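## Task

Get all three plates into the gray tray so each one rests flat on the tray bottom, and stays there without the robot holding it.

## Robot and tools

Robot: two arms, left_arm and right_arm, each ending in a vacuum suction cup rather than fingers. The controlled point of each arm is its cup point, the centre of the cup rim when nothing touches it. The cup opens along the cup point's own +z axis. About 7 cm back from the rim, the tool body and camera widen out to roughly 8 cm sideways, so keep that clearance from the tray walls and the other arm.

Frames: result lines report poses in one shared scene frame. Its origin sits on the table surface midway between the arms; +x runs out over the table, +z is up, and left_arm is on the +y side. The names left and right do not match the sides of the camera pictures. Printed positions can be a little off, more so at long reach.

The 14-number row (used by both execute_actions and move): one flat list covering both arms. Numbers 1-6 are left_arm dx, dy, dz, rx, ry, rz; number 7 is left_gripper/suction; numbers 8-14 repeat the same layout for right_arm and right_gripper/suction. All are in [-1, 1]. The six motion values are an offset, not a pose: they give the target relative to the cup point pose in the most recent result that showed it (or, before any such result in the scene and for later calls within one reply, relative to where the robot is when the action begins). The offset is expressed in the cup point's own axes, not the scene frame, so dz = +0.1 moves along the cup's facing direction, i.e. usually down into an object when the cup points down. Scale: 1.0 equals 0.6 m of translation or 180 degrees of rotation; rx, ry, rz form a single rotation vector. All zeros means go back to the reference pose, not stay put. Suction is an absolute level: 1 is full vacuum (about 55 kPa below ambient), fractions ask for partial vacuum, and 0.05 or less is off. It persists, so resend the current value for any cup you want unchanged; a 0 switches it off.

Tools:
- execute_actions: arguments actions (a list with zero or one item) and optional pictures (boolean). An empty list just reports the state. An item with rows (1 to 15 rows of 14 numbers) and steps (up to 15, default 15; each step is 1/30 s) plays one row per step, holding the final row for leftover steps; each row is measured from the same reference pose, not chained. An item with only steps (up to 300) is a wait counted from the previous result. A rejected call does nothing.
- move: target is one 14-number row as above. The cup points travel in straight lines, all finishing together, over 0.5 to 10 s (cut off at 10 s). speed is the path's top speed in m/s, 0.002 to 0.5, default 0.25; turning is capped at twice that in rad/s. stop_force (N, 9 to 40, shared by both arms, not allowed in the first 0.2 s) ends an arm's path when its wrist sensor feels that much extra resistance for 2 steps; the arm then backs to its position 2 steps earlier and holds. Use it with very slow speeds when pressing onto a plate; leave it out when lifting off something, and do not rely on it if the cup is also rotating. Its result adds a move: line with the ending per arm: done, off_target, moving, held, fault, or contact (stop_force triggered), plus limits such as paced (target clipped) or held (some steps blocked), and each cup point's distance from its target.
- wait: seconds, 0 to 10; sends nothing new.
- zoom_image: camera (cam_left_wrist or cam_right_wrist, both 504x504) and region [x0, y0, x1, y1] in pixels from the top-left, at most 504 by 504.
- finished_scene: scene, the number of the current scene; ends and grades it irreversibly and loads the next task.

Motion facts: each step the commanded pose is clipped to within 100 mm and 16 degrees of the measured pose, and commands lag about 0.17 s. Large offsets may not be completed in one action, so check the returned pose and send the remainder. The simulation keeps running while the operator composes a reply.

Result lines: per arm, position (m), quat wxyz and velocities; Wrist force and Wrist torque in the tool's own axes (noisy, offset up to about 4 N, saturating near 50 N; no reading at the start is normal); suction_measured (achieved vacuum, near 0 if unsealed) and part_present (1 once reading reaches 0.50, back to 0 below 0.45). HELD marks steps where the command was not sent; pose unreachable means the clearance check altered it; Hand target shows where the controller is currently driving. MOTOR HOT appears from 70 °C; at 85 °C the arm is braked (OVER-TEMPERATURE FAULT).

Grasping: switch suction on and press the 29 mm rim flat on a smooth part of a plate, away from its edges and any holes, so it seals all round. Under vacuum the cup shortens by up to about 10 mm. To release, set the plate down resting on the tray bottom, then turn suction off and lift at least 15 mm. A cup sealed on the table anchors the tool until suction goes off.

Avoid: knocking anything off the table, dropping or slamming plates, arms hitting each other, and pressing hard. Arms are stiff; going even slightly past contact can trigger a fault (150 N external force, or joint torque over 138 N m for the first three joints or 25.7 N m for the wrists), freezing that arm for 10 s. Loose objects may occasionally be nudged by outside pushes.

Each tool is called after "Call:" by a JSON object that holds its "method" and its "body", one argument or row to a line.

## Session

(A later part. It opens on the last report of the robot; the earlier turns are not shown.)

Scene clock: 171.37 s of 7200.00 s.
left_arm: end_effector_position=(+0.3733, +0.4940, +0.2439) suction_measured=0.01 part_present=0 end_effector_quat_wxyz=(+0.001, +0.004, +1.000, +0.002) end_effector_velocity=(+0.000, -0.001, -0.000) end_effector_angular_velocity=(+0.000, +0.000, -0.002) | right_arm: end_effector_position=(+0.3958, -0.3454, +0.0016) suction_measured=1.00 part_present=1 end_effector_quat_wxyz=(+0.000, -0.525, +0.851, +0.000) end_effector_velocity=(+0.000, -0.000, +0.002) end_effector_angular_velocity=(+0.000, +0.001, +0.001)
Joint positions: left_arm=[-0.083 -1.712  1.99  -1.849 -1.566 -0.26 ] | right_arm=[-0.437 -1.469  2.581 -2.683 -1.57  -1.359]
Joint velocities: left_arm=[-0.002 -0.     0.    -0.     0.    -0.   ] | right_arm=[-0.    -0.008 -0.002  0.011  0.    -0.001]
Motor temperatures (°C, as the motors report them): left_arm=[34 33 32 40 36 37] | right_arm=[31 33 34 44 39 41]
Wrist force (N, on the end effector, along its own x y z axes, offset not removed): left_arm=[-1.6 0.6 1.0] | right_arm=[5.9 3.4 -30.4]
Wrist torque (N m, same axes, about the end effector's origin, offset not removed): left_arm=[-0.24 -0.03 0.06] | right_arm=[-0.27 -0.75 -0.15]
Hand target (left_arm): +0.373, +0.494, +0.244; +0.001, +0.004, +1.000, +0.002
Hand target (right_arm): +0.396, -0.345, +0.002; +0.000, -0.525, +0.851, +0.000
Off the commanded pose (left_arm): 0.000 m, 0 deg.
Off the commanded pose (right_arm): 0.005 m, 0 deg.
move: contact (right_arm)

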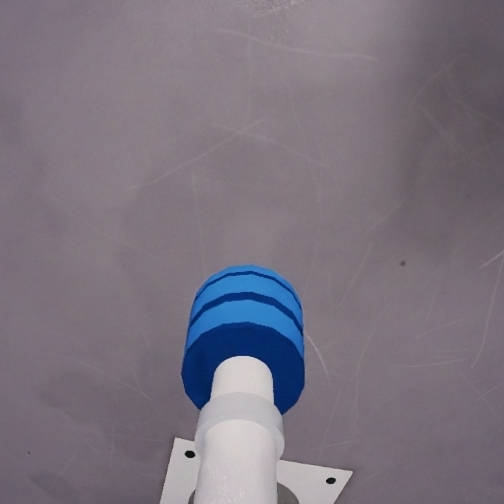

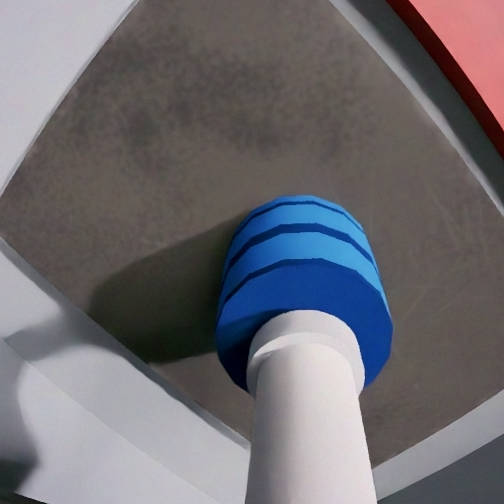

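Call:
{"method": "execute_actions", "body": {
  "actions": [
    {"rows":[[0,0,0,0,0,0,0,0,0,0,0,0,0,0]],"steps":8}
  ],
  "pictures": false
}}

Call:
{"method": "move", "body": {
  "target": [0,0,0,0,0,0,0,-0.1,0,-0.45,0,0,0,0]
}}

Call:
{"method": "move", "body": {
  "target": [0,0,0,0,0,0,0,-0.5,0.485,0.2,0,0,0,0]
}}

Call:
{"method": "move", "body": {
  "target": [0,0,0,0,0,0,0,0,0,0.15,0,0,0,0]
}}

Scene clock: 176.87 s of 7200.00 s.
left_arm: end_effector_position=(+0.3733, +0.4940, +0.2439) suction_measured=0.01 part_present=0 end_effector_quat_wxyz=(+0.001, +0.004, +1.000, +0.002) end_effector_velocity=(+0.000, -0.000, -0.000) end_effector_angular_velocity=(+0.000, -0.000, -0.000) | right_arm: end_effector_position=(+0.3959, -0.3454, +0.0017) suction_measured=0.00 part_present=0 end_effector_quat_wxyz=(+0.001, -0.525, +0.851, +0.000) end_effector_velocity=(-0.000, -0.000, -0.001) end_effector_angular_velocity=(+0.000, +0.001, -0.001)
Joint positions: left_arm=[-0.083 -1.712  1.99  -1.849 -1.566 -0.26 ] | right_arm=[-0.437 -1.469  2.581 -2.683 -1.57  -1.359]
Joint velocities: left_arm=[-0. -0.  0.  0.  0. -0.] | right_arm=[-0.     0.002  0.001 -0.002  0.     0.001]
Motor temperatures (°C, as the motors report them): left_arm=[34 33 32 40 36 37] | right_arm=[31 33 34 44 39 41]
Wrist force (N, on the end effector, along its own x y z axes, offset not removed): left_arm=[1.4 -0.9 0.5] | right_arm=[4.1 11.7 -36.9]
Wrist torque (N m, same axes, about the end effector's origin, offset not removed): left_arm=[-0.43 -0.08 0.11] | right_arm=[0.15 -0.29 -0.17]
Hand target (left_arm): +0.373, +0.494, +0.244; +0.001, +0.004, +1.000, +0.002
Hand target (right_arm): +0.396, -0.345, +0.002; +0.000, -0.525, +0.851, +0.000
Off the commanded pose (left_arm): 0.000 m, 0 deg.
Off the commanded pose (right_arm): 0.000 m, 0 deg.
Steps of this call (steps 1 to 90: nothing new was sent; then 2.23 s passed at rest; steps 91 to 98: all 8 steps of this action). Readings (end_effector_position | what the end effector reports):
91: left_arm (+0.3733, +0.4940, +0.2439) | right_arm (+0.3959, -0.3454, +0.0018) | left_arm suction_measured=0.01 part_present=0 | right_arm suction_measured=0.66 part_present=1
92: left_arm (+0.3733, +0.4940, +0.2439) | right_arm (+0.3959, -0.3454, +0.0019) | left_arm suction_measured=0.01 part_present=0 | right_arm suction_measured=0.00 part_present=0
94: left_arm (+0.3733, +0.4940, +0.2439) | right_arm (+0.3960, -0.3454, +0.0019) | left_arm suction_measured=0.01 part_present=0 | right_arm suction_measured=0.00 part_present=0
98: the state above

Scene clock: 178.80 s of 7200.00 s.
left_arm: end_effector_position=(+0.3733, +0.4940, +0.2439) suction_measured=0.01 part_present=0 end_effector_quat_wxyz=(+0.001, +0.004, +1.000, +0.002) end_effector_velocity=(-0.000, +0.000, -0.000) end_effector_angular_velocity=(-0.000, +0.000, +0.001) | right_arm: end_effector_position=(+0.4228, -0.2916, +0.2717) suction_measured=0.00 part_present=0 end_effector_quat_wxyz=(+0.000, -0.525, +0.851, +0.000) end_effector_velocity=(+0.000, +0.000, +0.002) end_effector_angular_velocity=(-0.000, +0.002, -0.000)
Joint positions: left_arm=[-0.083 -1.712  1.99  -1.849 -1.566 -0.26 ] | right_arm=[-0.266 -1.881  2.043 -1.734 -1.57  -1.188]
Joint velocities: left_arm=[ 0.001  0.     0.     0.    -0.     0.   ] | right_arm=[ 0.     0.002 -0.006  0.006 -0.     0.001]
Motor temperatures (°C, as the motors report them): left_arm=[34 33 32 40 36 37] | right_arm=[31 33 34 44 39 41]
Wrist force (N, on the end effector, along its own x y z axes, offset not removed): left_arm=[-1.5 1.5 2.9] | right_arm=[1.2 -2.0 0.1]
Wrist torque (N m, same axes, about the end effector's origin, offset not removed): left_arm=[0.04 0.32 -0.03] | right_arm=[-0.39 -0.23 -0.20]
Hand target (left_arm): +0.373, +0.494, +0.244; +0.001, +0.004, +1.000, +0.002
Hand target (right_arm): +0.423, -0.292, +0.272; +0.000, -0.525, +0.851, +0.000
Off the commanded pose (left_arm): 0.000 m, 0 deg.
Off the commanded pose (right_arm): 0.000 m, 0 deg.
move: done

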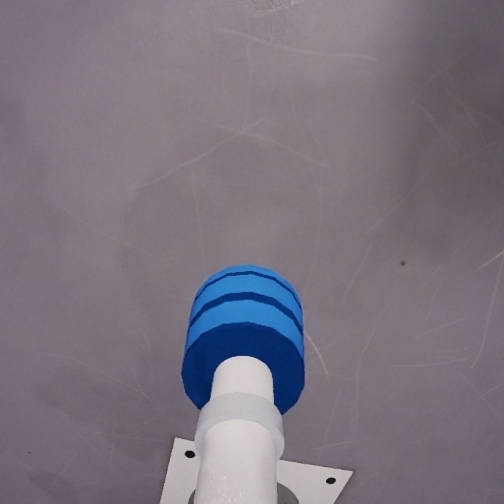

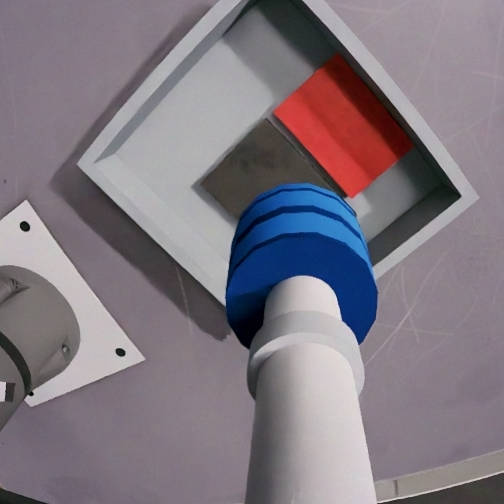

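Scene clock: 181.13 s of 7200.00 s.
left_arm: end_effector_position=(+0.3733, +0.4940, +0.2439) suction_measured=0.01 part_present=0 end_effector_quat_wxyz=(+0.001, +0.004, +1.000, +0.002) end_effector_velocity=(+0.000, -0.000, +0.000) end_effector_angular_velocity=(+0.000, -0.000, -0.001) | right_arm: end_effector_position=(+0.2966, +0.1073, +0.1512) suction_measured=0.00 part_present=0 end_effector_quat_wxyz=(-0.000, -0.525, +0.851, +0.001) end_effector_velocity=(-0.001, +0.002, -0.001) end_effector_angular_velocity=(-0.002, +0.001, +0.003)
Joint positions: left_arm=[-0.083 -1.712  1.99  -1.849 -1.566 -0.26 ] | right_arm=[ 0.698 -1.335  1.847 -2.084 -1.57  -0.224]
Joint velocities: left_arm=[-0.001 -0.    -0.     0.     0.    -0.   ] | right_arm=[ 0.003  0.005 -0.005  0.002 -0.     0.001]
Motor temperatures (°C, as the motors report them): left_arm=[34 33 32 40 36 37] | right_arm=[31 33 34 44 39 41]
Wrist force (N, on the end effector, along its own x y z axes, offset not removed): left_arm=[-0.9 0.8 1.5] | right_arm=[2.2 -1.1 0.5]
Wrist torque (N m, same axes, about the end effector's origin, offset not removed): left_arm=[0.12 0.30 0.02] | right_arm=[-0.09 -0.53 -0.16]
Hand target (left_arm): +0.373, +0.494, +0.244; +0.001, +0.004, +1.000, +0.002
Hand target (right_arm): +0.297, +0.107, +0.151; -0.000, -0.525, +0.851, +0.000
Off the commanded pose (left_arm): 0.000 m, 0 deg.
Off the commanded pose (right_arm): 0.001 m, 0 deg.
move: done

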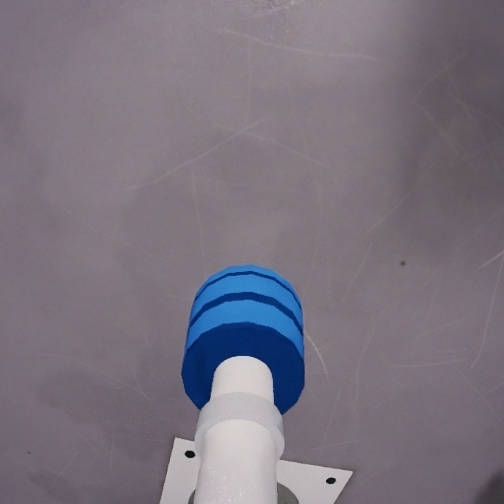

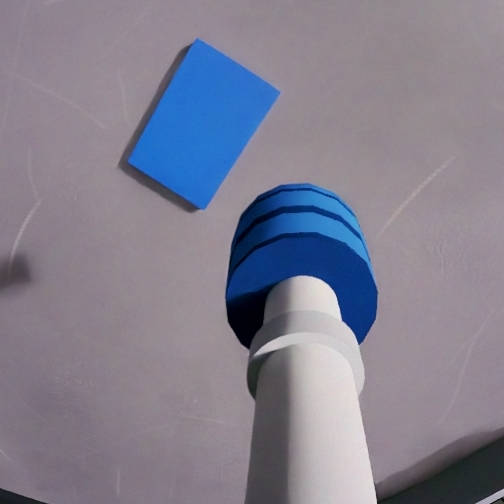

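Scene clock: 182.10 s of 7200.00 s.
left_arm: end_effector_position=(+0.3733, +0.4940, +0.2439) suction_measured=0.01 part_present=0 end_effector_quat_wxyz=(+0.001, +0.004, +1.000, +0.002) end_effector_velocity=(-0.000, +0.000, -0.000) end_effector_angular_velocity=(+0.000, +0.000, -0.000) | right_arm: end_effector_position=(+0.2966, +0.1072, +0.0613) suction_measured=0.00 part_present=0 end_effector_quat_wxyz=(-0.000, -0.525, +0.851, +0.001) end_effector_velocity=(-0.000, +0.001, -0.001) end_effector_angular_velocity=(+0.001, -0.000, +0.002)
Joint positions: left_arm=[-0.083 -1.712  1.99  -1.849 -1.566 -0.26 ] | right_arm=[ 0.698 -1.203  1.948 -2.315 -1.57  -0.224]
Joint velocities: left_arm=[ 0.  0.  0. -0.  0.  0.] | right_arm=[ 0.001  0.003  0.    -0.005  0.001 -0.001]
Motor temperatures (°C, as the motors report them): left_arm=[34 33 32 40 36 37] | right_arm=[31 33 34 44 39 41]
Wrist force (N, on the end effector, along its own x y z axes, offset not removed): left_arm=[-2.4 -0.5 4.6] | right_arm=[2.5 1.1 -0.7]
Wrist torque (N m, same axes, about the end effector's origin, offset not removed): left_arm=[-0.04 0.45 0.14] | right_arm=[0.01 -0.46 -0.09]
Hand target (left_arm): +0.373, +0.494, +0.244; +0.001, +0.004, +1.000, +0.002
Hand target (right_arm): +0.297, +0.107, +0.061; -0.000, -0.525, +0.851, +0.001
Off the commanded pose (left_arm): 0.000 m, 0 deg.
Off the commanded pose (right_arm): 0.000 m, 0 deg.
move: done

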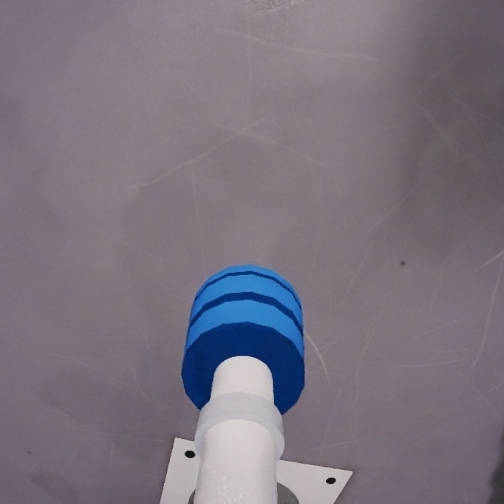

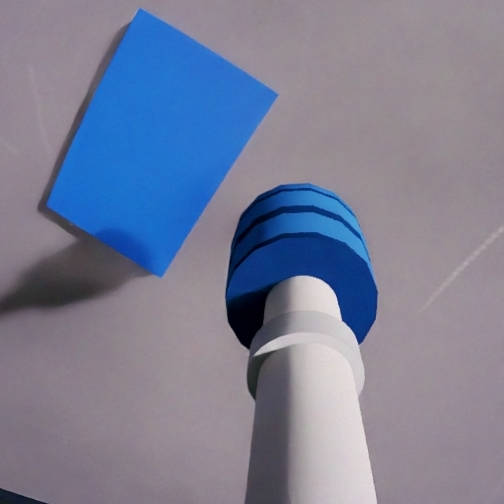

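Call:
{"method": "move", "body": {
  "target": [0,0,0,0,0,0,0,-0.03,0.08,0.065,0,0,0,0],
  "speed": 0.08
}}

Call:
{"method": "move", "body": {
  "target": [0,0,0,0,0,0,0,0,0,0.045,0,0,0,1],
  "speed": 0.008,
  "stop_force": 9
}}

Call:
{"method": "move", "body": {
  "target": [0,0,0,0,0,0,0,0,0,-0.22,0,0,0,1]
}}

Call:
{"method": "move", "body": {
  "target": [0,0,0,0,0,0,0,0.478,-0.443,0,0,0,-0.905,1]
}}

Call:
{"method": "move", "body": {
  "target": [0,0,0,0,0,0,0,0,0,0.07,0,0,0,1],
  "speed": 0.04
}}

Scene clock: 191.10 s of 7200.00 s.
left_arm: end_effector_position=(+0.3733, +0.4940, +0.2439) suction_measured=0.01 part_present=0 end_effector_quat_wxyz=(+0.001, +0.004, +1.000, +0.002) end_effector_velocity=(+0.000, -0.000, -0.000) end_effector_angular_velocity=(+0.001, -0.000, -0.001) | right_arm: end_effector_position=(+0.2617, +0.1446, +0.0223) suction_measured=0.00 part_present=0 end_effector_quat_wxyz=(-0.000, -0.525, +0.851, +0.001) end_effector_velocity=(-0.001, +0.001, -0.001) end_effector_angular_velocity=(-0.001, -0.001, -0.000)
Joint positions: left_arm=[-0.083 -1.712  1.99  -1.849 -1.566 -0.26 ] | right_arm=[ 0.789 -1.096  1.914 -2.389 -1.57  -0.133]
Joint velocities: left_arm=[-0.001  0.     0.     0.     0.001  0.   ] | right_arm=[ 0.004  0.004 -0.002 -0.002 -0.001  0.004]
Motor temperatures (°C, as the motors report them): left_arm=[34 33 32 40 36 37] | right_arm=[31 33 34 44 39 41]
Wrist force (N, on the end effector, along its own x y z axes, offset not removed): left_arm=[-0.7 -0.7 2.3] | right_arm=[3.8 0.3 -0.9]
Wrist torque (N m, same axes, about the end effector's origin, offset not removed): left_arm=[-0.22 0.07 0.10] | right_arm=[-0.02 -0.74 -0.19]
Hand target (left_arm): +0.373, +0.494, +0.244; +0.001, +0.004, +1.000, +0.002
Hand target (right_arm): +0.262, +0.145, +0.022; -0.000, -0.525, +0.851, +0.001
Off the commanded pose (left_arm): 0.000 m, 0 deg.
Off the commanded pose (right_arm): 0.000 m, 0 deg.
After step 90, 4.77 s passed at rest.
move: done

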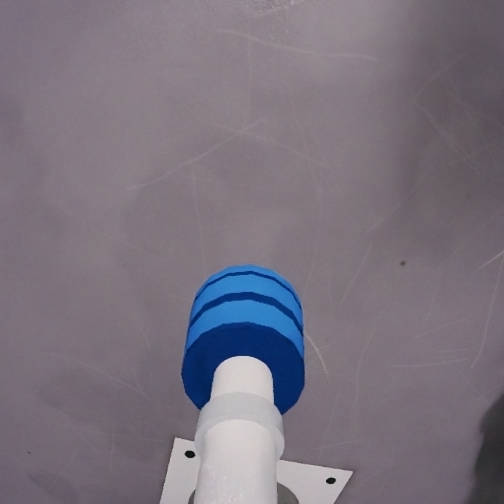

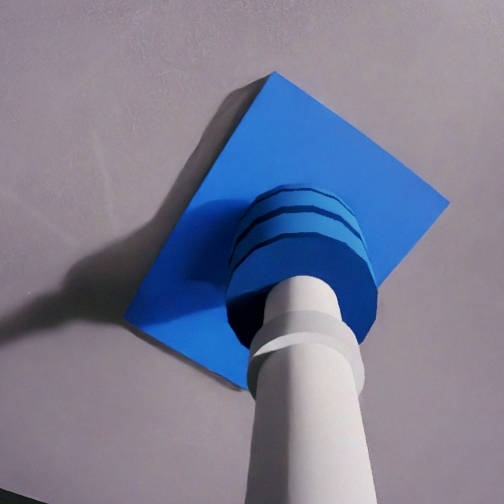

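Scene clock: 194.47 s of 7200.00 s.
left_arm: end_effector_position=(+0.3733, +0.4940, +0.2439) suction_measured=0.01 part_present=0 end_effector_quat_wxyz=(+0.001, +0.004, +1.000, +0.002) end_effector_velocity=(-0.000, +0.000, +0.000) end_effector_angular_velocity=(+0.000, -0.000, +0.001) | right_arm: end_effector_position=(+0.2617, +0.1446, -0.0016) suction_measured=1.00 part_present=1 end_effector_quat_wxyz=(-0.000, -0.525, +0.851, +0.001) end_effector_velocity=(-0.002, -0.000, +0.002) end_effector_angular_velocity=(-0.002, +0.002, +0.003)
Joint positions: left_arm=[-0.083 -1.712  1.99  -1.849 -1.566 -0.26 ] | right_arm=[ 0.789 -1.052  1.926 -2.446 -1.57  -0.133]
Joint velocities: left_arm=[ 0.001 -0.     0.     0.     0.    -0.   ] | right_arm=[ 0.002 -0.004 -0.     0.007 -0.    -0.001]
Motor temperatures (°C, as the motors report them): left_arm=[34 33 32 40 36 37] | right_arm=[31 33 34 44 39 41]
Wrist force (N, on the end effector, along its own x y z axes, offset not removed): left_arm=[4.7 2.3 5.4] | right_arm=[9.4 3.7 -34.2]
Wrist torque (N m, same axes, about the end effector's origin, offset not removed): left_arm=[0.10 -0.53 0.09] | right_arm=[0.24 -0.75 -0.08]
Hand target (left_arm): +0.373, +0.494, +0.244; +0.001, +0.004, +1.000, +0.002
Hand target (right_arm): +0.262, +0.145, -0.001; -0.000, -0.525, +0.851, +0.001
Off the commanded pose (left_arm): 0.000 m, 0 deg.
Off the commanded pose (right_arm): 0.003 m, 0 deg.
move: contact (right_arm)

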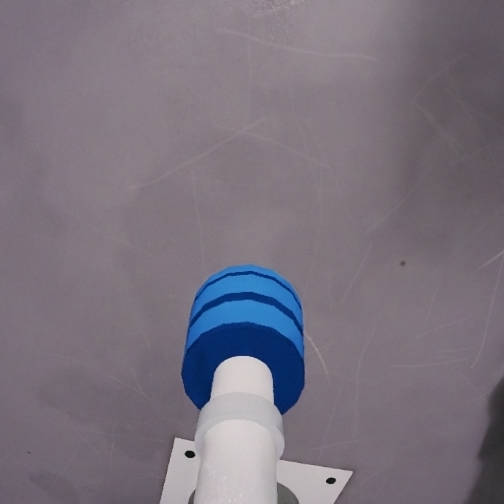

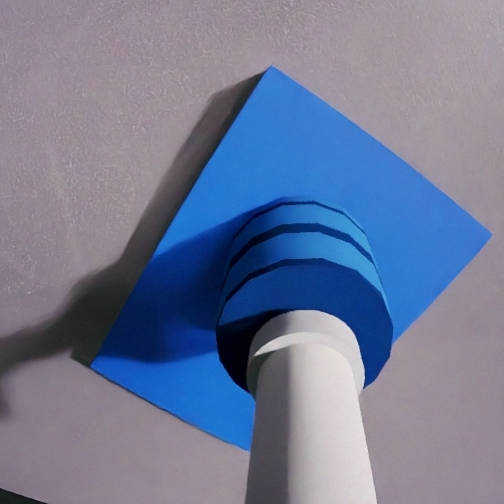

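Scene clock: 195.57 s of 7200.00 s.
left_arm: end_effector_position=(+0.3733, +0.4940, +0.2439) suction_measured=0.01 part_present=0 end_effector_quat_wxyz=(+0.001, +0.004, +1.000, +0.002) end_effector_velocity=(+0.000, +0.000, +0.000) end_effector_angular_velocity=(-0.000, +0.000, +0.001) | right_arm: end_effector_position=(+0.2617, +0.1447, +0.1303) suction_measured=1.00 part_present=1 end_effector_quat_wxyz=(-0.000, -0.525, +0.851, +0.001) end_effector_velocity=(-0.000, -0.000, +0.001) end_effector_angular_velocity=(-0.002, +0.000, +0.001)
Joint positions: left_arm=[-0.083 -1.712  1.99  -1.849 -1.566 -0.26 ] | right_arm=[ 0.789 -1.264  1.815 -2.122 -1.57  -0.133]
Joint velocities: left_arm=[ 0.  0. -0.  0. -0. -0.] | right_arm=[ 0.001 -0.001 -0.003  0.006 -0.001 -0.   ]
Motor temperatures (°C, as the motors report them): left_arm=[34 33 32 40 36 37] | right_arm=[31 33 34 44 39 41]
Wrist force (N, on the end effector, along its own x y z axes, offset not removed): left_arm=[2.2 3.1 0.9] | right_arm=[3.3 0.6 -0.7]
Wrist torque (N m, same axes, about the end effector's origin, offset not removed): left_arm=[0.31 -0.21 0.08] | right_arm=[-0.02 -0.64 -0.12]
Hand target (left_arm): +0.373, +0.494, +0.244; +0.001, +0.004, +1.000, +0.002
Hand target (right_arm): +0.262, +0.145, +0.130; -0.000, -0.525, +0.851, +0.001
Off the commanded pose (left_arm): 0.000 m, 0 deg.
Off the commanded pose (right_arm): 0.000 m, 0 deg.
move: done

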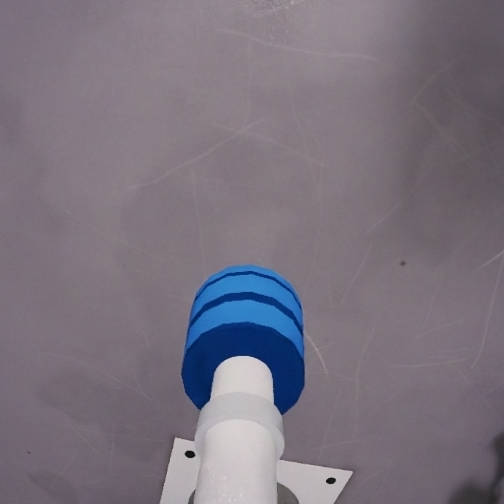

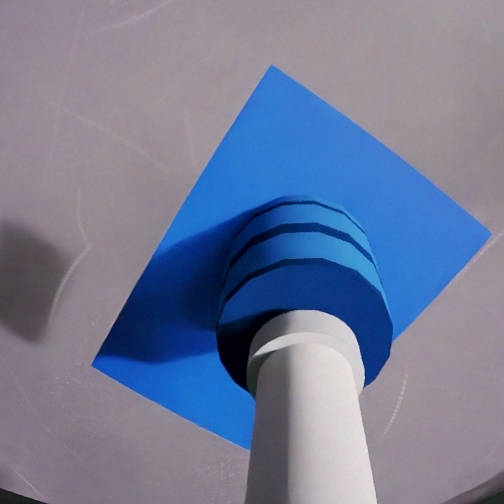

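Scene clock: 201.73 s of 7200.00 s.
left_arm: end_effector_position=(+0.3733, +0.4940, +0.2439) suction_measured=0.01 part_present=0 end_effector_quat_wxyz=(+0.001, +0.004, +1.000, +0.002) end_effector_velocity=(-0.000, +0.000, -0.000) end_effector_angular_velocity=(-0.000, +0.000, +0.001) | right_arm: end_effector_position=(+0.3713, -0.2310, +0.1307) suction_measured=1.00 part_present=1 end_effector_quat_wxyz=(-0.000, +0.920, +0.392, +0.000) end_effector_velocity=(+0.000, -0.001, -0.000) end_effector_angular_velocity=(+0.002, +0.001, +0.012)
Joint positions: left_arm=[-0.083 -1.712  1.99  -1.849 -1.566 -0.26 ] | right_arm=[-0.089 -1.807  2.381 -2.145 -1.57  -3.853]
Joint velocities: left_arm=[ 0.  0.  0. -0. -0. -0.] | right_arm=[-0.005 -0.001  0.001  0.001  0.003 -0.017]
Motor temperatures (°C, as the motors report them): left_arm=[34 33 32 40 36 37] | right_arm=[31 33 34 44 39 41]
Wrist force (N, on the end effector, along its own x y z axes, offset not removed): left_arm=[1.5 0.1 4.9] | right_arm=[2.3 -1.0 1.4]
Wrist torque (N m, same axes, about the end effector's origin, offset not removed): left_arm=[-0.12 -0.19 0.14] | right_arm=[-0.19 -0.45 -0.18]
Hand target (left_arm): +0.373, +0.494, +0.244; +0.001, +0.004, +1.000, +0.002
Hand target (right_arm): +0.371, -0.231, +0.131; -0.001, +0.920, +0.393, +0.000
Off the commanded pose (left_arm): 0.000 m, 0 deg.
Off the commanded pose (right_arm): 0.001 m, 0 deg.
move: done

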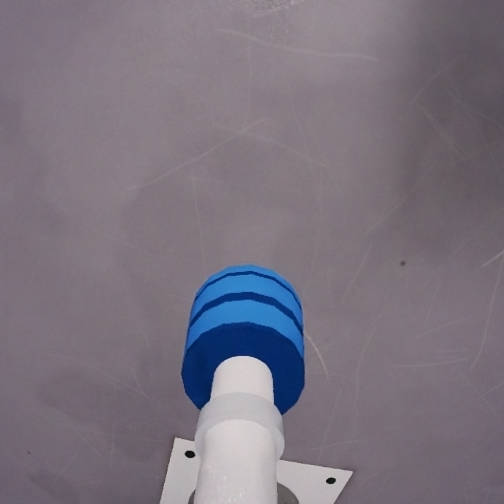

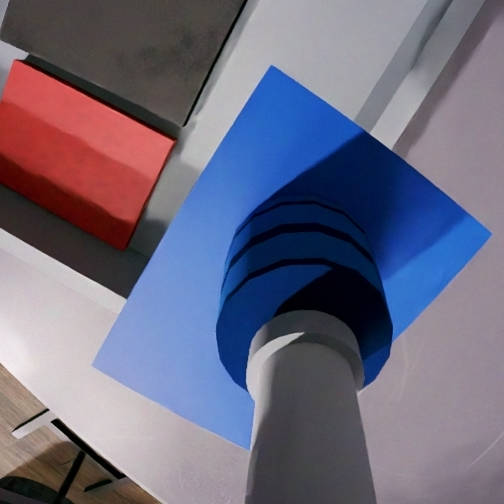

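Scene clock: 203.13 s of 7200.00 s.
left_arm: end_effector_position=(+0.3733, +0.4940, +0.2439) suction_measured=0.01 part_present=0 end_effector_quat_wxyz=(+0.001, +0.004, +1.000, +0.002) end_effector_velocity=(+0.000, +0.001, +0.000) end_effector_angular_velocity=(+0.000, -0.000, +0.003) | right_arm: end_effector_position=(+0.3713, -0.2310, +0.0889) suction_measured=1.00 part_present=1 end_effector_quat_wxyz=(-0.000, +0.920, +0.392, +0.000) end_effector_velocity=(+0.000, +0.000, -0.002) end_effector_angular_velocity=(+0.000, -0.000, +0.000)
Joint positions: left_arm=[-0.083 -1.712  1.99  -1.849 -1.566 -0.26 ] | right_arm=[-0.089 -1.717  2.449 -2.303 -1.57  -3.853]
Joint velocities: left_arm=[ 0.003 -0.    -0.    -0.     0.     0.   ] | right_arm=[ 0.     0.005  0.002 -0.007  0.     0.   ]
Motor temperatures (°C, as the motors report them): left_arm=[34 33 32 40 36 37] | right_arm=[31 33 34 44 39 41]
Wrist force (N, on the end effector, along its own x y z axes, offset not removed): left_arm=[0.8 0.9 -2.9] | right_arm=[1.4 0.7 -0.7]
Wrist torque (N m, same axes, about the end effector's origin, offset not removed): left_arm=[-0.02 -0.20 -0.01] | right_arm=[0.00 -0.35 -0.23]
Hand target (left_arm): +0.373, +0.494, +0.244; +0.001, +0.004, +1.000, +0.002
Hand target (right_arm): +0.371, -0.231, +0.089; -0.000, +0.920, +0.392, +0.000
Off the commanded pose (left_arm): 0.000 m, 0 deg.
Off the commanded pose (right_arm): 0.000 m, 0 deg.
move: done

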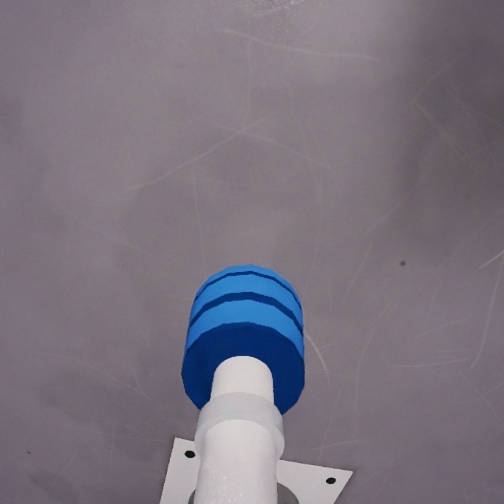

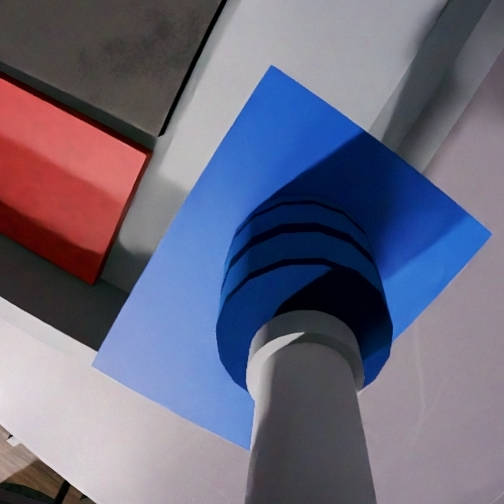

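Call:
{"method": "move", "body": {
  "target": [0,0,0,0,0,0,0,-0.05,0.02,0,0,0,-0.02,1],
  "speed": 0.04
}}

Call:
{"method": "move", "body": {
  "target": [0,0,0,0,0,0,0,0,0,0.03,0,0,0,1],
  "speed": 0.01,
  "stop_force": 9
}}

Scene clock: 208.00 s of 7200.00 s.
left_arm: end_effector_position=(+0.3733, +0.4940, +0.2439) suction_measured=0.01 part_present=0 end_effector_quat_wxyz=(+0.001, +0.004, +1.000, +0.002) end_effector_velocity=(-0.000, -0.001, -0.000) end_effector_angular_velocity=(-0.000, +0.000, -0.003) | right_arm: end_effector_position=(+0.3593, -0.2609, +0.0889) suction_measured=1.00 part_present=1 end_effector_quat_wxyz=(-0.000, +0.907, +0.421, +0.000) end_effector_velocity=(-0.001, -0.001, -0.000) end_effector_angular_velocity=(+0.001, +0.001, +0.003)
Joint positions: left_arm=[-0.083 -1.712  1.99  -1.849 -1.566 -0.26 ] | right_arm=[-0.181 -1.791  2.503 -2.283 -1.57  -4.008]
Joint velocities: left_arm=[-0.003 -0.     0.     0.    -0.    -0.   ] | right_arm=[-0.005 -0.004  0.003  0.002  0.001 -0.008]
Motor temperatures (°C, as the motors report them): left_arm=[34 33 32 40 36 37] | right_arm=[31 33 34 44 39 41]
Wrist force (N, on the end effector, along its own x y z axes, offset not removed): left_arm=[1.3 1.1 6.3] | right_arm=[-0.3 0.6 0.0]
Wrist torque (N m, same axes, about the end effector's origin, offset not removed): left_arm=[0.01 -0.17 0.07] | right_arm=[-0.03 -0.07 -0.05]
Hand target (left_arm): +0.373, +0.494, +0.244; +0.001, +0.004, +1.000, +0.002
Hand target (right_arm): +0.359, -0.261, +0.089; -0.000, +0.907, +0.421, +0.000
Off the commanded pose (left_arm): 0.000 m, 0 deg.
Off the commanded pose (right_arm): 0.000 m, 0 deg.
After step 90, 0.70 s passed at rest.
move: done

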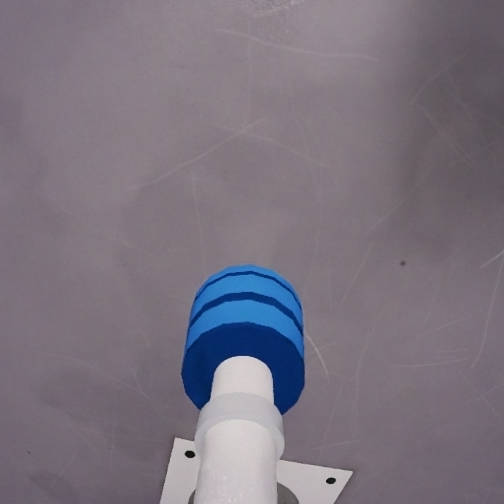

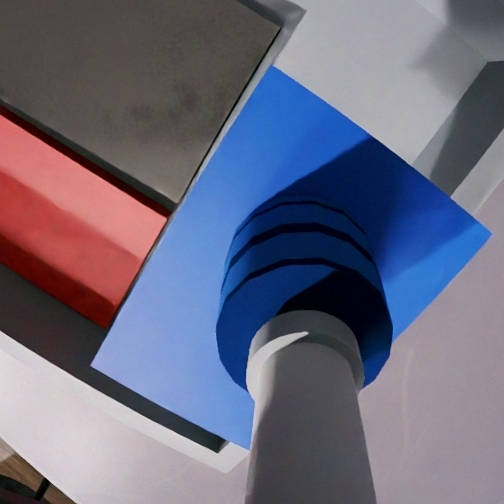

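Scene clock: 210.03 s of 7200.00 s.
left_arm: end_effector_position=(+0.3733, +0.4940, +0.2439) suction_measured=0.01 part_present=0 end_effector_quat_wxyz=(+0.001, +0.004, +1.000, +0.002) end_effector_velocity=(-0.000, -0.000, -0.000) end_effector_angular_velocity=(-0.000, +0.000, -0.000) | right_arm: end_effector_position=(+0.3593, -0.2609, +0.0710) suction_measured=1.00 part_present=1 end_effector_quat_wxyz=(-0.000, +0.907, +0.421, +0.000) end_effector_velocity=(+0.000, -0.000, -0.002) end_effector_angular_velocity=(-0.000, +0.000, -0.001)
Joint positions: left_arm=[-0.083 -1.712  1.99  -1.849 -1.566 -0.26 ] | right_arm=[-0.181 -1.742  2.531 -2.36  -1.57  -4.008]
Joint velocities: left_arm=[-0. -0.  0. -0. -0.  0.] | right_arm=[-0.001  0.005  0.003 -0.008 -0.     0.   ]
Motor temperatures (°C, as the motors report them): left_arm=[34 33 32 40 36 37] | right_arm=[31 33 34 44 39 41]
Wrist force (N, on the end effector, along its own x y z axes, offset not removed): left_arm=[-0.6 1.8 -2.6] | right_arm=[1.7 2.2 -0.5]
Wrist torque (N m, same axes, about the end effector's origin, offset not removed): left_arm=[0.13 0.22 0.17] | right_arm=[0.27 -0.31 -0.12]
Hand target (left_arm): +0.373, +0.494, +0.244; +0.001, +0.004, +1.000, +0.002
Hand target (right_arm): +0.359, -0.261, +0.071; -0.000, +0.907, +0.421, +0.000
Off the commanded pose (left_arm): 0.000 m, 0 deg.
Off the commanded pose (right_arm): 0.000 m, 0 deg.
move: done

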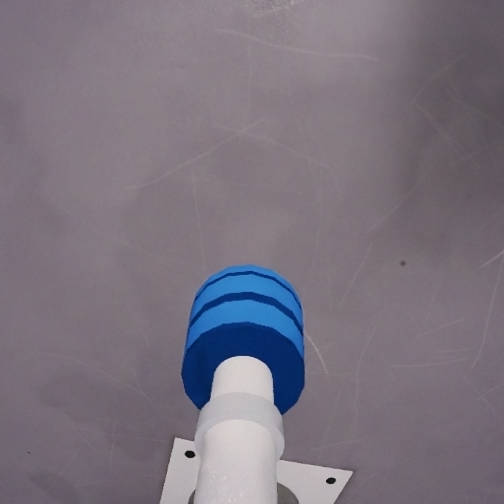

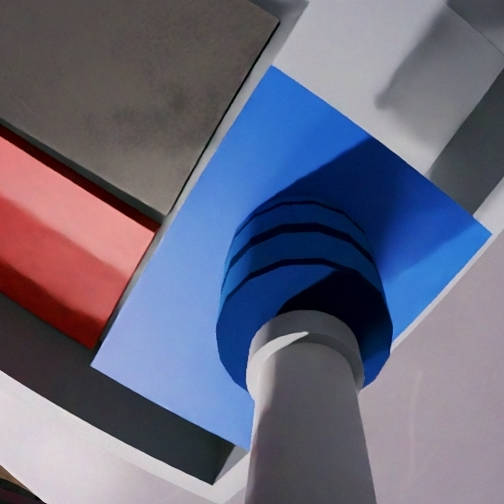

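Call:
{"method": "move", "body": {
  "target": [0,0,0,0,0,0,0,-0.003,0.007,0,0,0,0,1],
  "speed": 0.02
}}

Call:
{"method": "move", "body": {
  "target": [0,0,0,0,0,0,0,0,0,0.07,0,0,0,1],
  "speed": 0.01,
  "stop_force": 9
}}

Scene clock: 216.33 s of 7200.00 s.
left_arm: end_effector_position=(+0.3733, +0.4940, +0.2439) suction_measured=0.01 part_present=0 end_effector_quat_wxyz=(+0.001, +0.004, +1.000, +0.002) end_effector_velocity=(-0.000, -0.000, -0.000) end_effector_angular_velocity=(-0.000, +0.000, -0.000) | right_arm: end_effector_position=(+0.3613, -0.2649, +0.0710) suction_measured=1.00 part_present=1 end_effector_quat_wxyz=(-0.000, +0.907, +0.421, +0.000) end_effector_velocity=(+0.001, -0.002, -0.000) end_effector_angular_velocity=(+0.000, +0.000, -0.002)
Joint positions: left_arm=[-0.083 -1.712  1.99  -1.849 -1.566 -0.26 ] | right_arm=[-0.194 -1.741  2.53  -2.36  -1.57  -4.021]
Joint velocities: left_arm=[-0. -0.  0.  0. -0. -0.] | right_arm=[-0.006  0.    -0.     0.     0.    -0.004]
Motor temperatures (°C, as the motors report them): left_arm=[34 33 32 40 36 37] | right_arm=[31 33 34 44 39 41]
Wrist force (N, on the end effector, along its own x y z axes, offset not removed): left_arm=[2.1 1.6 3.0] | right_arm=[1.9 -2.3 0.4]
Wrist torque (N m, same axes, about the end effector's origin, offset not removed): left_arm=[0.16 -0.33 0.13] | right_arm=[-0.35 -0.40 -0.13]
Hand target (left_arm): +0.373, +0.494, +0.244; +0.001, +0.004, +1.000, +0.002
Hand target (right_arm): +0.361, -0.265, +0.071; -0.000, +0.907, +0.421, +0.000
Off the commanded pose (left_arm): 0.000 m, 0 deg.
Off the commanded pose (right_arm): 0.000 m, 0 deg.
After step 90, 2.60 s passed at rest.
move: done

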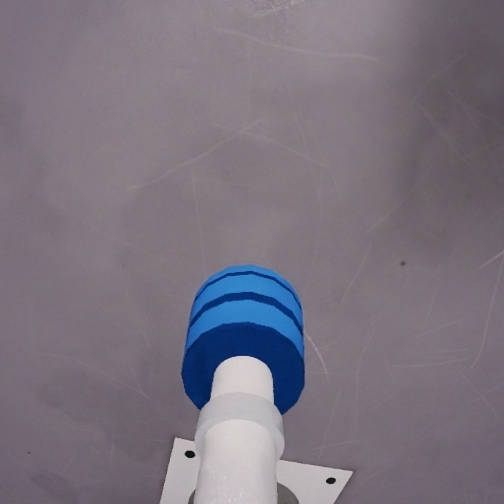

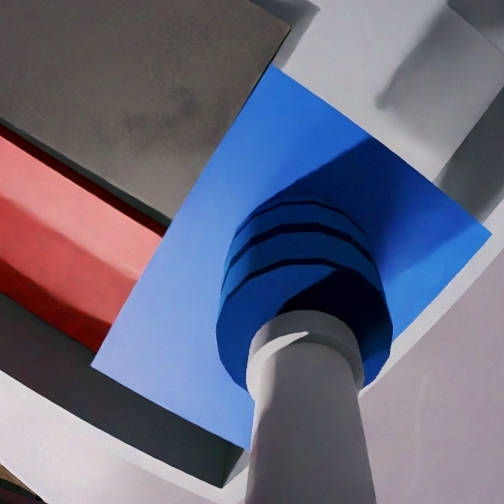

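Scene clock: 220.77 s of 7200.00 s.
left_arm: end_effector_position=(+0.3733, +0.4940, +0.2439) suction_measured=0.01 part_present=0 end_effector_quat_wxyz=(+0.001, +0.004, +1.000, +0.002) end_effector_velocity=(+0.000, +0.000, -0.000) end_effector_angular_velocity=(+0.000, -0.000, +0.001) | right_arm: end_effector_position=(+0.3613, -0.2649, +0.0291) suction_measured=1.00 part_present=1 end_effector_quat_wxyz=(-0.000, +0.907, +0.421, +0.000) end_effector_velocity=(+0.000, -0.000, -0.002) end_effector_angular_velocity=(-0.000, +0.000, -0.001)
Joint positions: left_arm=[-0.083 -1.712  1.99  -1.849 -1.566 -0.26 ] | right_arm=[-0.194 -1.603  2.585 -2.553 -1.57  -4.021]
Joint velocities: left_arm=[ 0.  0.  0.  0.  0. -0.] | right_arm=[-0.002  0.008  0.002 -0.009 -0.    -0.   ]
Motor temperatures (°C, as the motors report them): left_arm=[34 33 32 40 36 37] | right_arm=[31 33 34 44 39 41]
Wrist force (N, on the end effector, along its own x y z axes, offset not removed): left_arm=[-1.9 -2.5 0.5] | right_arm=[2.3 -0.8 -1.0]
Wrist torque (N m, same axes, about the end effector's origin, offset not removed): left_arm=[-0.50 0.02 0.11] | right_arm=[-0.22 -0.51 -0.17]
Hand target (left_arm): +0.373, +0.494, +0.244; +0.001, +0.004, +1.000, +0.002
Hand target (right_arm): +0.361, -0.265, +0.029; -0.000, +0.907, +0.421, +0.000
Off the commanded pose (left_arm): 0.000 m, 0 deg.
Off the commanded pose (right_arm): 0.000 m, 0 deg.
move: done

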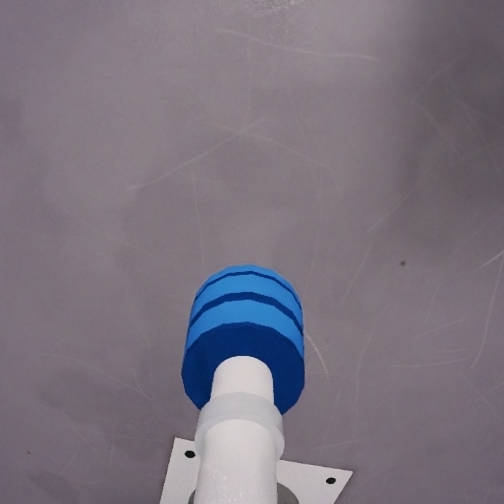

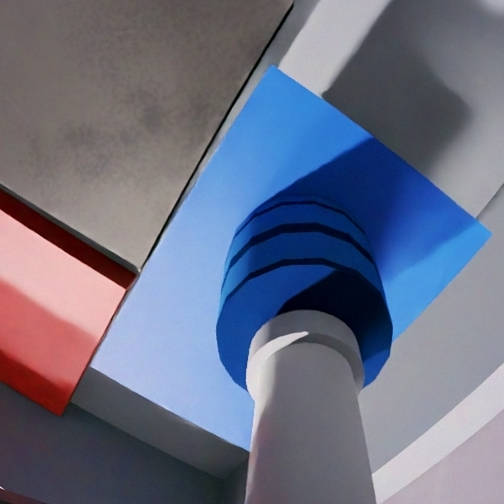

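Call:
{"method": "move", "body": {
  "target": [0,0,0,0,0,0,0,0.002,-0.004,0.06,0,0,0,1],
  "speed": 0.006,
  "stop_force": 9
}}

Call:
{"method": "execute_actions", "body": {
  "actions": [
    {"rows":[[0,0,0,0,0,0,0,0,0,0,0,0,0,0]],"steps":8}
  ],
  "pictures": false
}}

Call:
{"method": "move", "body": {
  "target": [0,0,0,0,0,0,0,0,0,-0.2,0,0,0,0]
}}

Scene clock: 231.37 s of 7200.00 s.
left_arm: end_effector_position=(+0.3733, +0.4940, +0.2439) suction_measured=0.01 part_present=0 end_effector_quat_wxyz=(+0.001, +0.004, +1.000, +0.002) end_effector_velocity=(-0.000, +0.000, -0.000) end_effector_angular_velocity=(-0.000, +0.000, +0.000) | right_arm: end_effector_position=(+0.3604, -0.2630, +0.0016) suction_measured=1.00 part_present=1 end_effector_quat_wxyz=(-0.000, +0.907, +0.421, +0.000) end_effector_velocity=(-0.000, +0.000, +0.002) end_effector_angular_velocity=(-0.000, +0.001, +0.001)
Joint positions: left_arm=[-0.083 -1.712  1.99  -1.849 -1.566 -0.26 ] | right_arm=[-0.188 -1.494  2.612 -2.689 -1.57  -4.014]
Joint velocities: left_arm=[ 0. -0.  0.  0. -0. -0.] | right_arm=[ 0.001 -0.009 -0.002  0.012 -0.    -0.   ]
Motor temperatures (°C, as the motors report them): left_arm=[34 33 32 40 36 37] | right_arm=[31 33 34 44 39 41]
Wrist force (N, on the end effector, along its own x y z axes, offset not removed): left_arm=[-1.6 -0.9 0.4] | right_arm=[3.5 3.5 -25.7]
Wrist torque (N m, same axes, about the end effector's origin, offset not removed): left_arm=[-0.38 0.34 0.22] | right_arm=[-0.02 -0.43 -0.15]
Hand target (left_arm): +0.373, +0.494, +0.244; +0.001, +0.004, +1.000, +0.002
Hand target (right_arm): +0.360, -0.263, +0.002; -0.000, +0.907, +0.421, +0.000
Off the commanded pose (left_arm): 0.000 m, 0 deg.
Off the commanded pose (right_arm): 0.008 m, 0 deg.
After step 90, 2.67 s passed at rest.
move: contact (right_arm)

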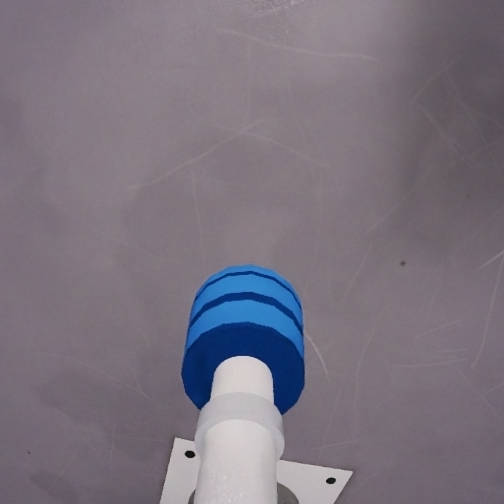

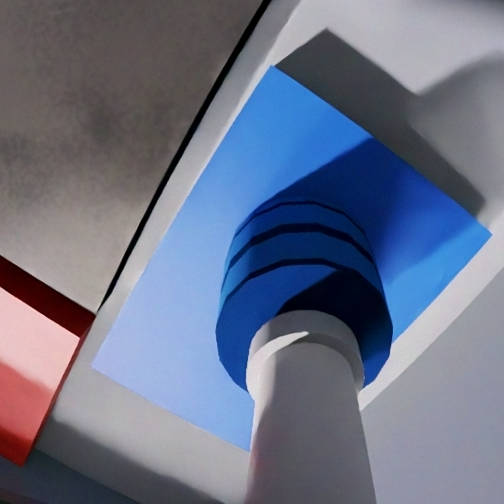

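Scene clock: 231.63 s of 7200.00 s.
left_arm: end_effector_position=(+0.3733, +0.4940, +0.2439) suction_measured=0.01 part_present=0 end_effector_quat_wxyz=(+0.001, +0.004, +1.000, +0.002) end_effector_velocity=(+0.000, -0.000, +0.000) end_effector_angular_velocity=(+0.000, -0.000, -0.000) | right_arm: end_effector_position=(+0.3604, -0.2630, +0.0016) suction_measured=0.00 part_present=0 end_effector_quat_wxyz=(-0.000, +0.907, +0.421, +0.000) end_effector_velocity=(+0.000, +0.000, -0.000) end_effector_angular_velocity=(-0.000, -0.001, +0.000)
Joint positions: left_arm=[-0.083 -1.712  1.99  -1.849 -1.566 -0.26 ] | right_arm=[-0.188 -1.494  2.612 -2.688 -1.57  -4.014]
Joint velocities: left_arm=[-0.001 -0.    -0.    -0.     0.    -0.   ] | right_arm=[ 0.     0.001 -0.    -0.002 -0.    -0.   ]
Motor temperatures (°C, as the motors report them): left_arm=[34 33 32 40 36 37] | right_arm=[31 33 34 44 39 41]
Wrist force (N, on the end effector, along its own x y z axes, offset not removed): left_arm=[-2.4 1.4 3.7] | right_arm=[-0.8 -1.4 -37.9]
Wrist torque (N m, same axes, about the end effector's origin, offset not removed): left_arm=[0.10 0.48 0.04] | right_arm=[-0.04 -0.29 -0.22]
Hand target (left_arm): +0.373, +0.494, +0.244; +0.001, +0.004, +1.000, +0.002
Hand target (right_arm): +0.360, -0.263, +0.002; -0.000, +0.907, +0.421, +0.000
Off the commanded pose (left_arm): 0.000 m, 0 deg.
Off the commanded pose (right_arm): 0.000 m, 0 deg.
Steps of this call (steps 1 to 8: all 8 steps of this action). Readings (end_effector_position | what the end effector reports):
1: left_arm (+0.3733, +0.4940, +0.2439) | right_arm (+0.3604, -0.2630, +0.0016) | left_arm suction_measured=0.01 part_present=0 | right_arm suction_measured=0.66 part_present=1
2: left_arm (+0.3733, +0.4940, +0.2439) | right_arm (+0.3604, -0.2630, +0.0016) | left_arm suction_measured=0.01 part_present=0 | right_arm suction_measured=0.00 part_present=0
4: left_arm (+0.3733, +0.4940, +0.2439) | right_arm (+0.3604, -0.2630, +0.0016) | left_arm suction_measured=0.01 part_present=0 | right_arm suction_measured=0.00 part_present=0
8: the state above

Scene clock: 232.97 s of 7200.00 s.
left_arm: end_effector_position=(+0.3733, +0.4940, +0.2439) suction_measured=0.01 part_present=0 end_effector_quat_wxyz=(+0.001, +0.004, +1.000, +0.002) end_effector_velocity=(+0.000, +0.001, +0.000) end_effector_angular_velocity=(+0.000, -0.000, +0.001) | right_arm: end_effector_position=(+0.3605, -0.2629, +0.1216) suction_measured=0.00 part_present=0 end_effector_quat_wxyz=(-0.000, +0.907, +0.421, +0.001) end_effector_velocity=(-0.000, -0.001, +0.002) end_effector_angular_velocity=(+0.000, +0.002, -0.001)
Joint positions: left_arm=[-0.083 -1.712  1.99  -1.849 -1.566 -0.26 ] | right_arm=[-0.188 -1.865  2.447 -2.153 -1.57  -4.014]
Joint velocities: left_arm=[ 0.002  0.    -0.    -0.     0.     0.   ] | right_arm=[-0.002 -0.005 -0.004  0.011  0.    -0.001]
Motor temperatures (°C, as the motors report them): left_arm=[34 33 32 40 36 37] | right_arm=[31 33 34 44 39 41]
Wrist force (N, on the end effector, along its own x y z axes, offset not removed): left_arm=[-1.7 1.2 0.9] | right_arm=[2.9 -0.6 -2.1]
Wrist torque (N m, same axes, about the end effector's origin, offset not removed): left_arm=[0.05 0.30 0.11] | right_arm=[-0.10 -0.64 -0.12]
Hand target (left_arm): +0.373, +0.494, +0.244; +0.001, +0.004, +1.000, +0.002
Hand target (right_arm): +0.360, -0.263, +0.122; -0.000, +0.907, +0.421, +0.000
Off the commanded pose (left_arm): 0.000 m, 0 deg.
Off the commanded pose (right_arm): 0.000 m, 0 deg.
move: done

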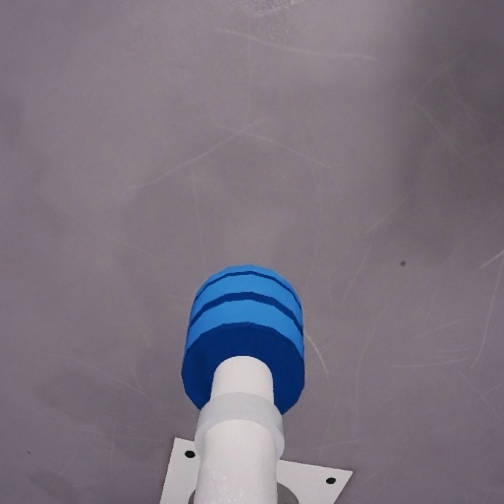

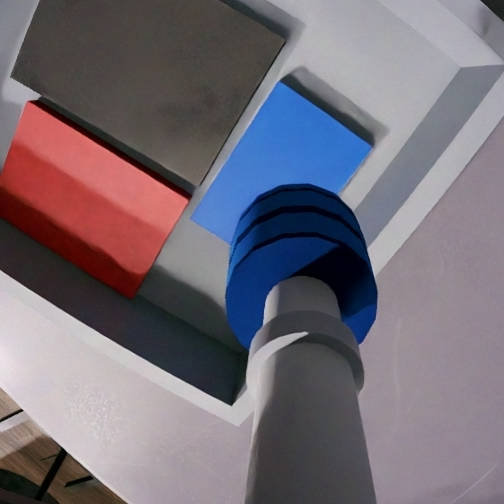

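Call:
{"method": "finished_scene", "body": {
  "scene": 1
}}

The scene is finished: the task was done.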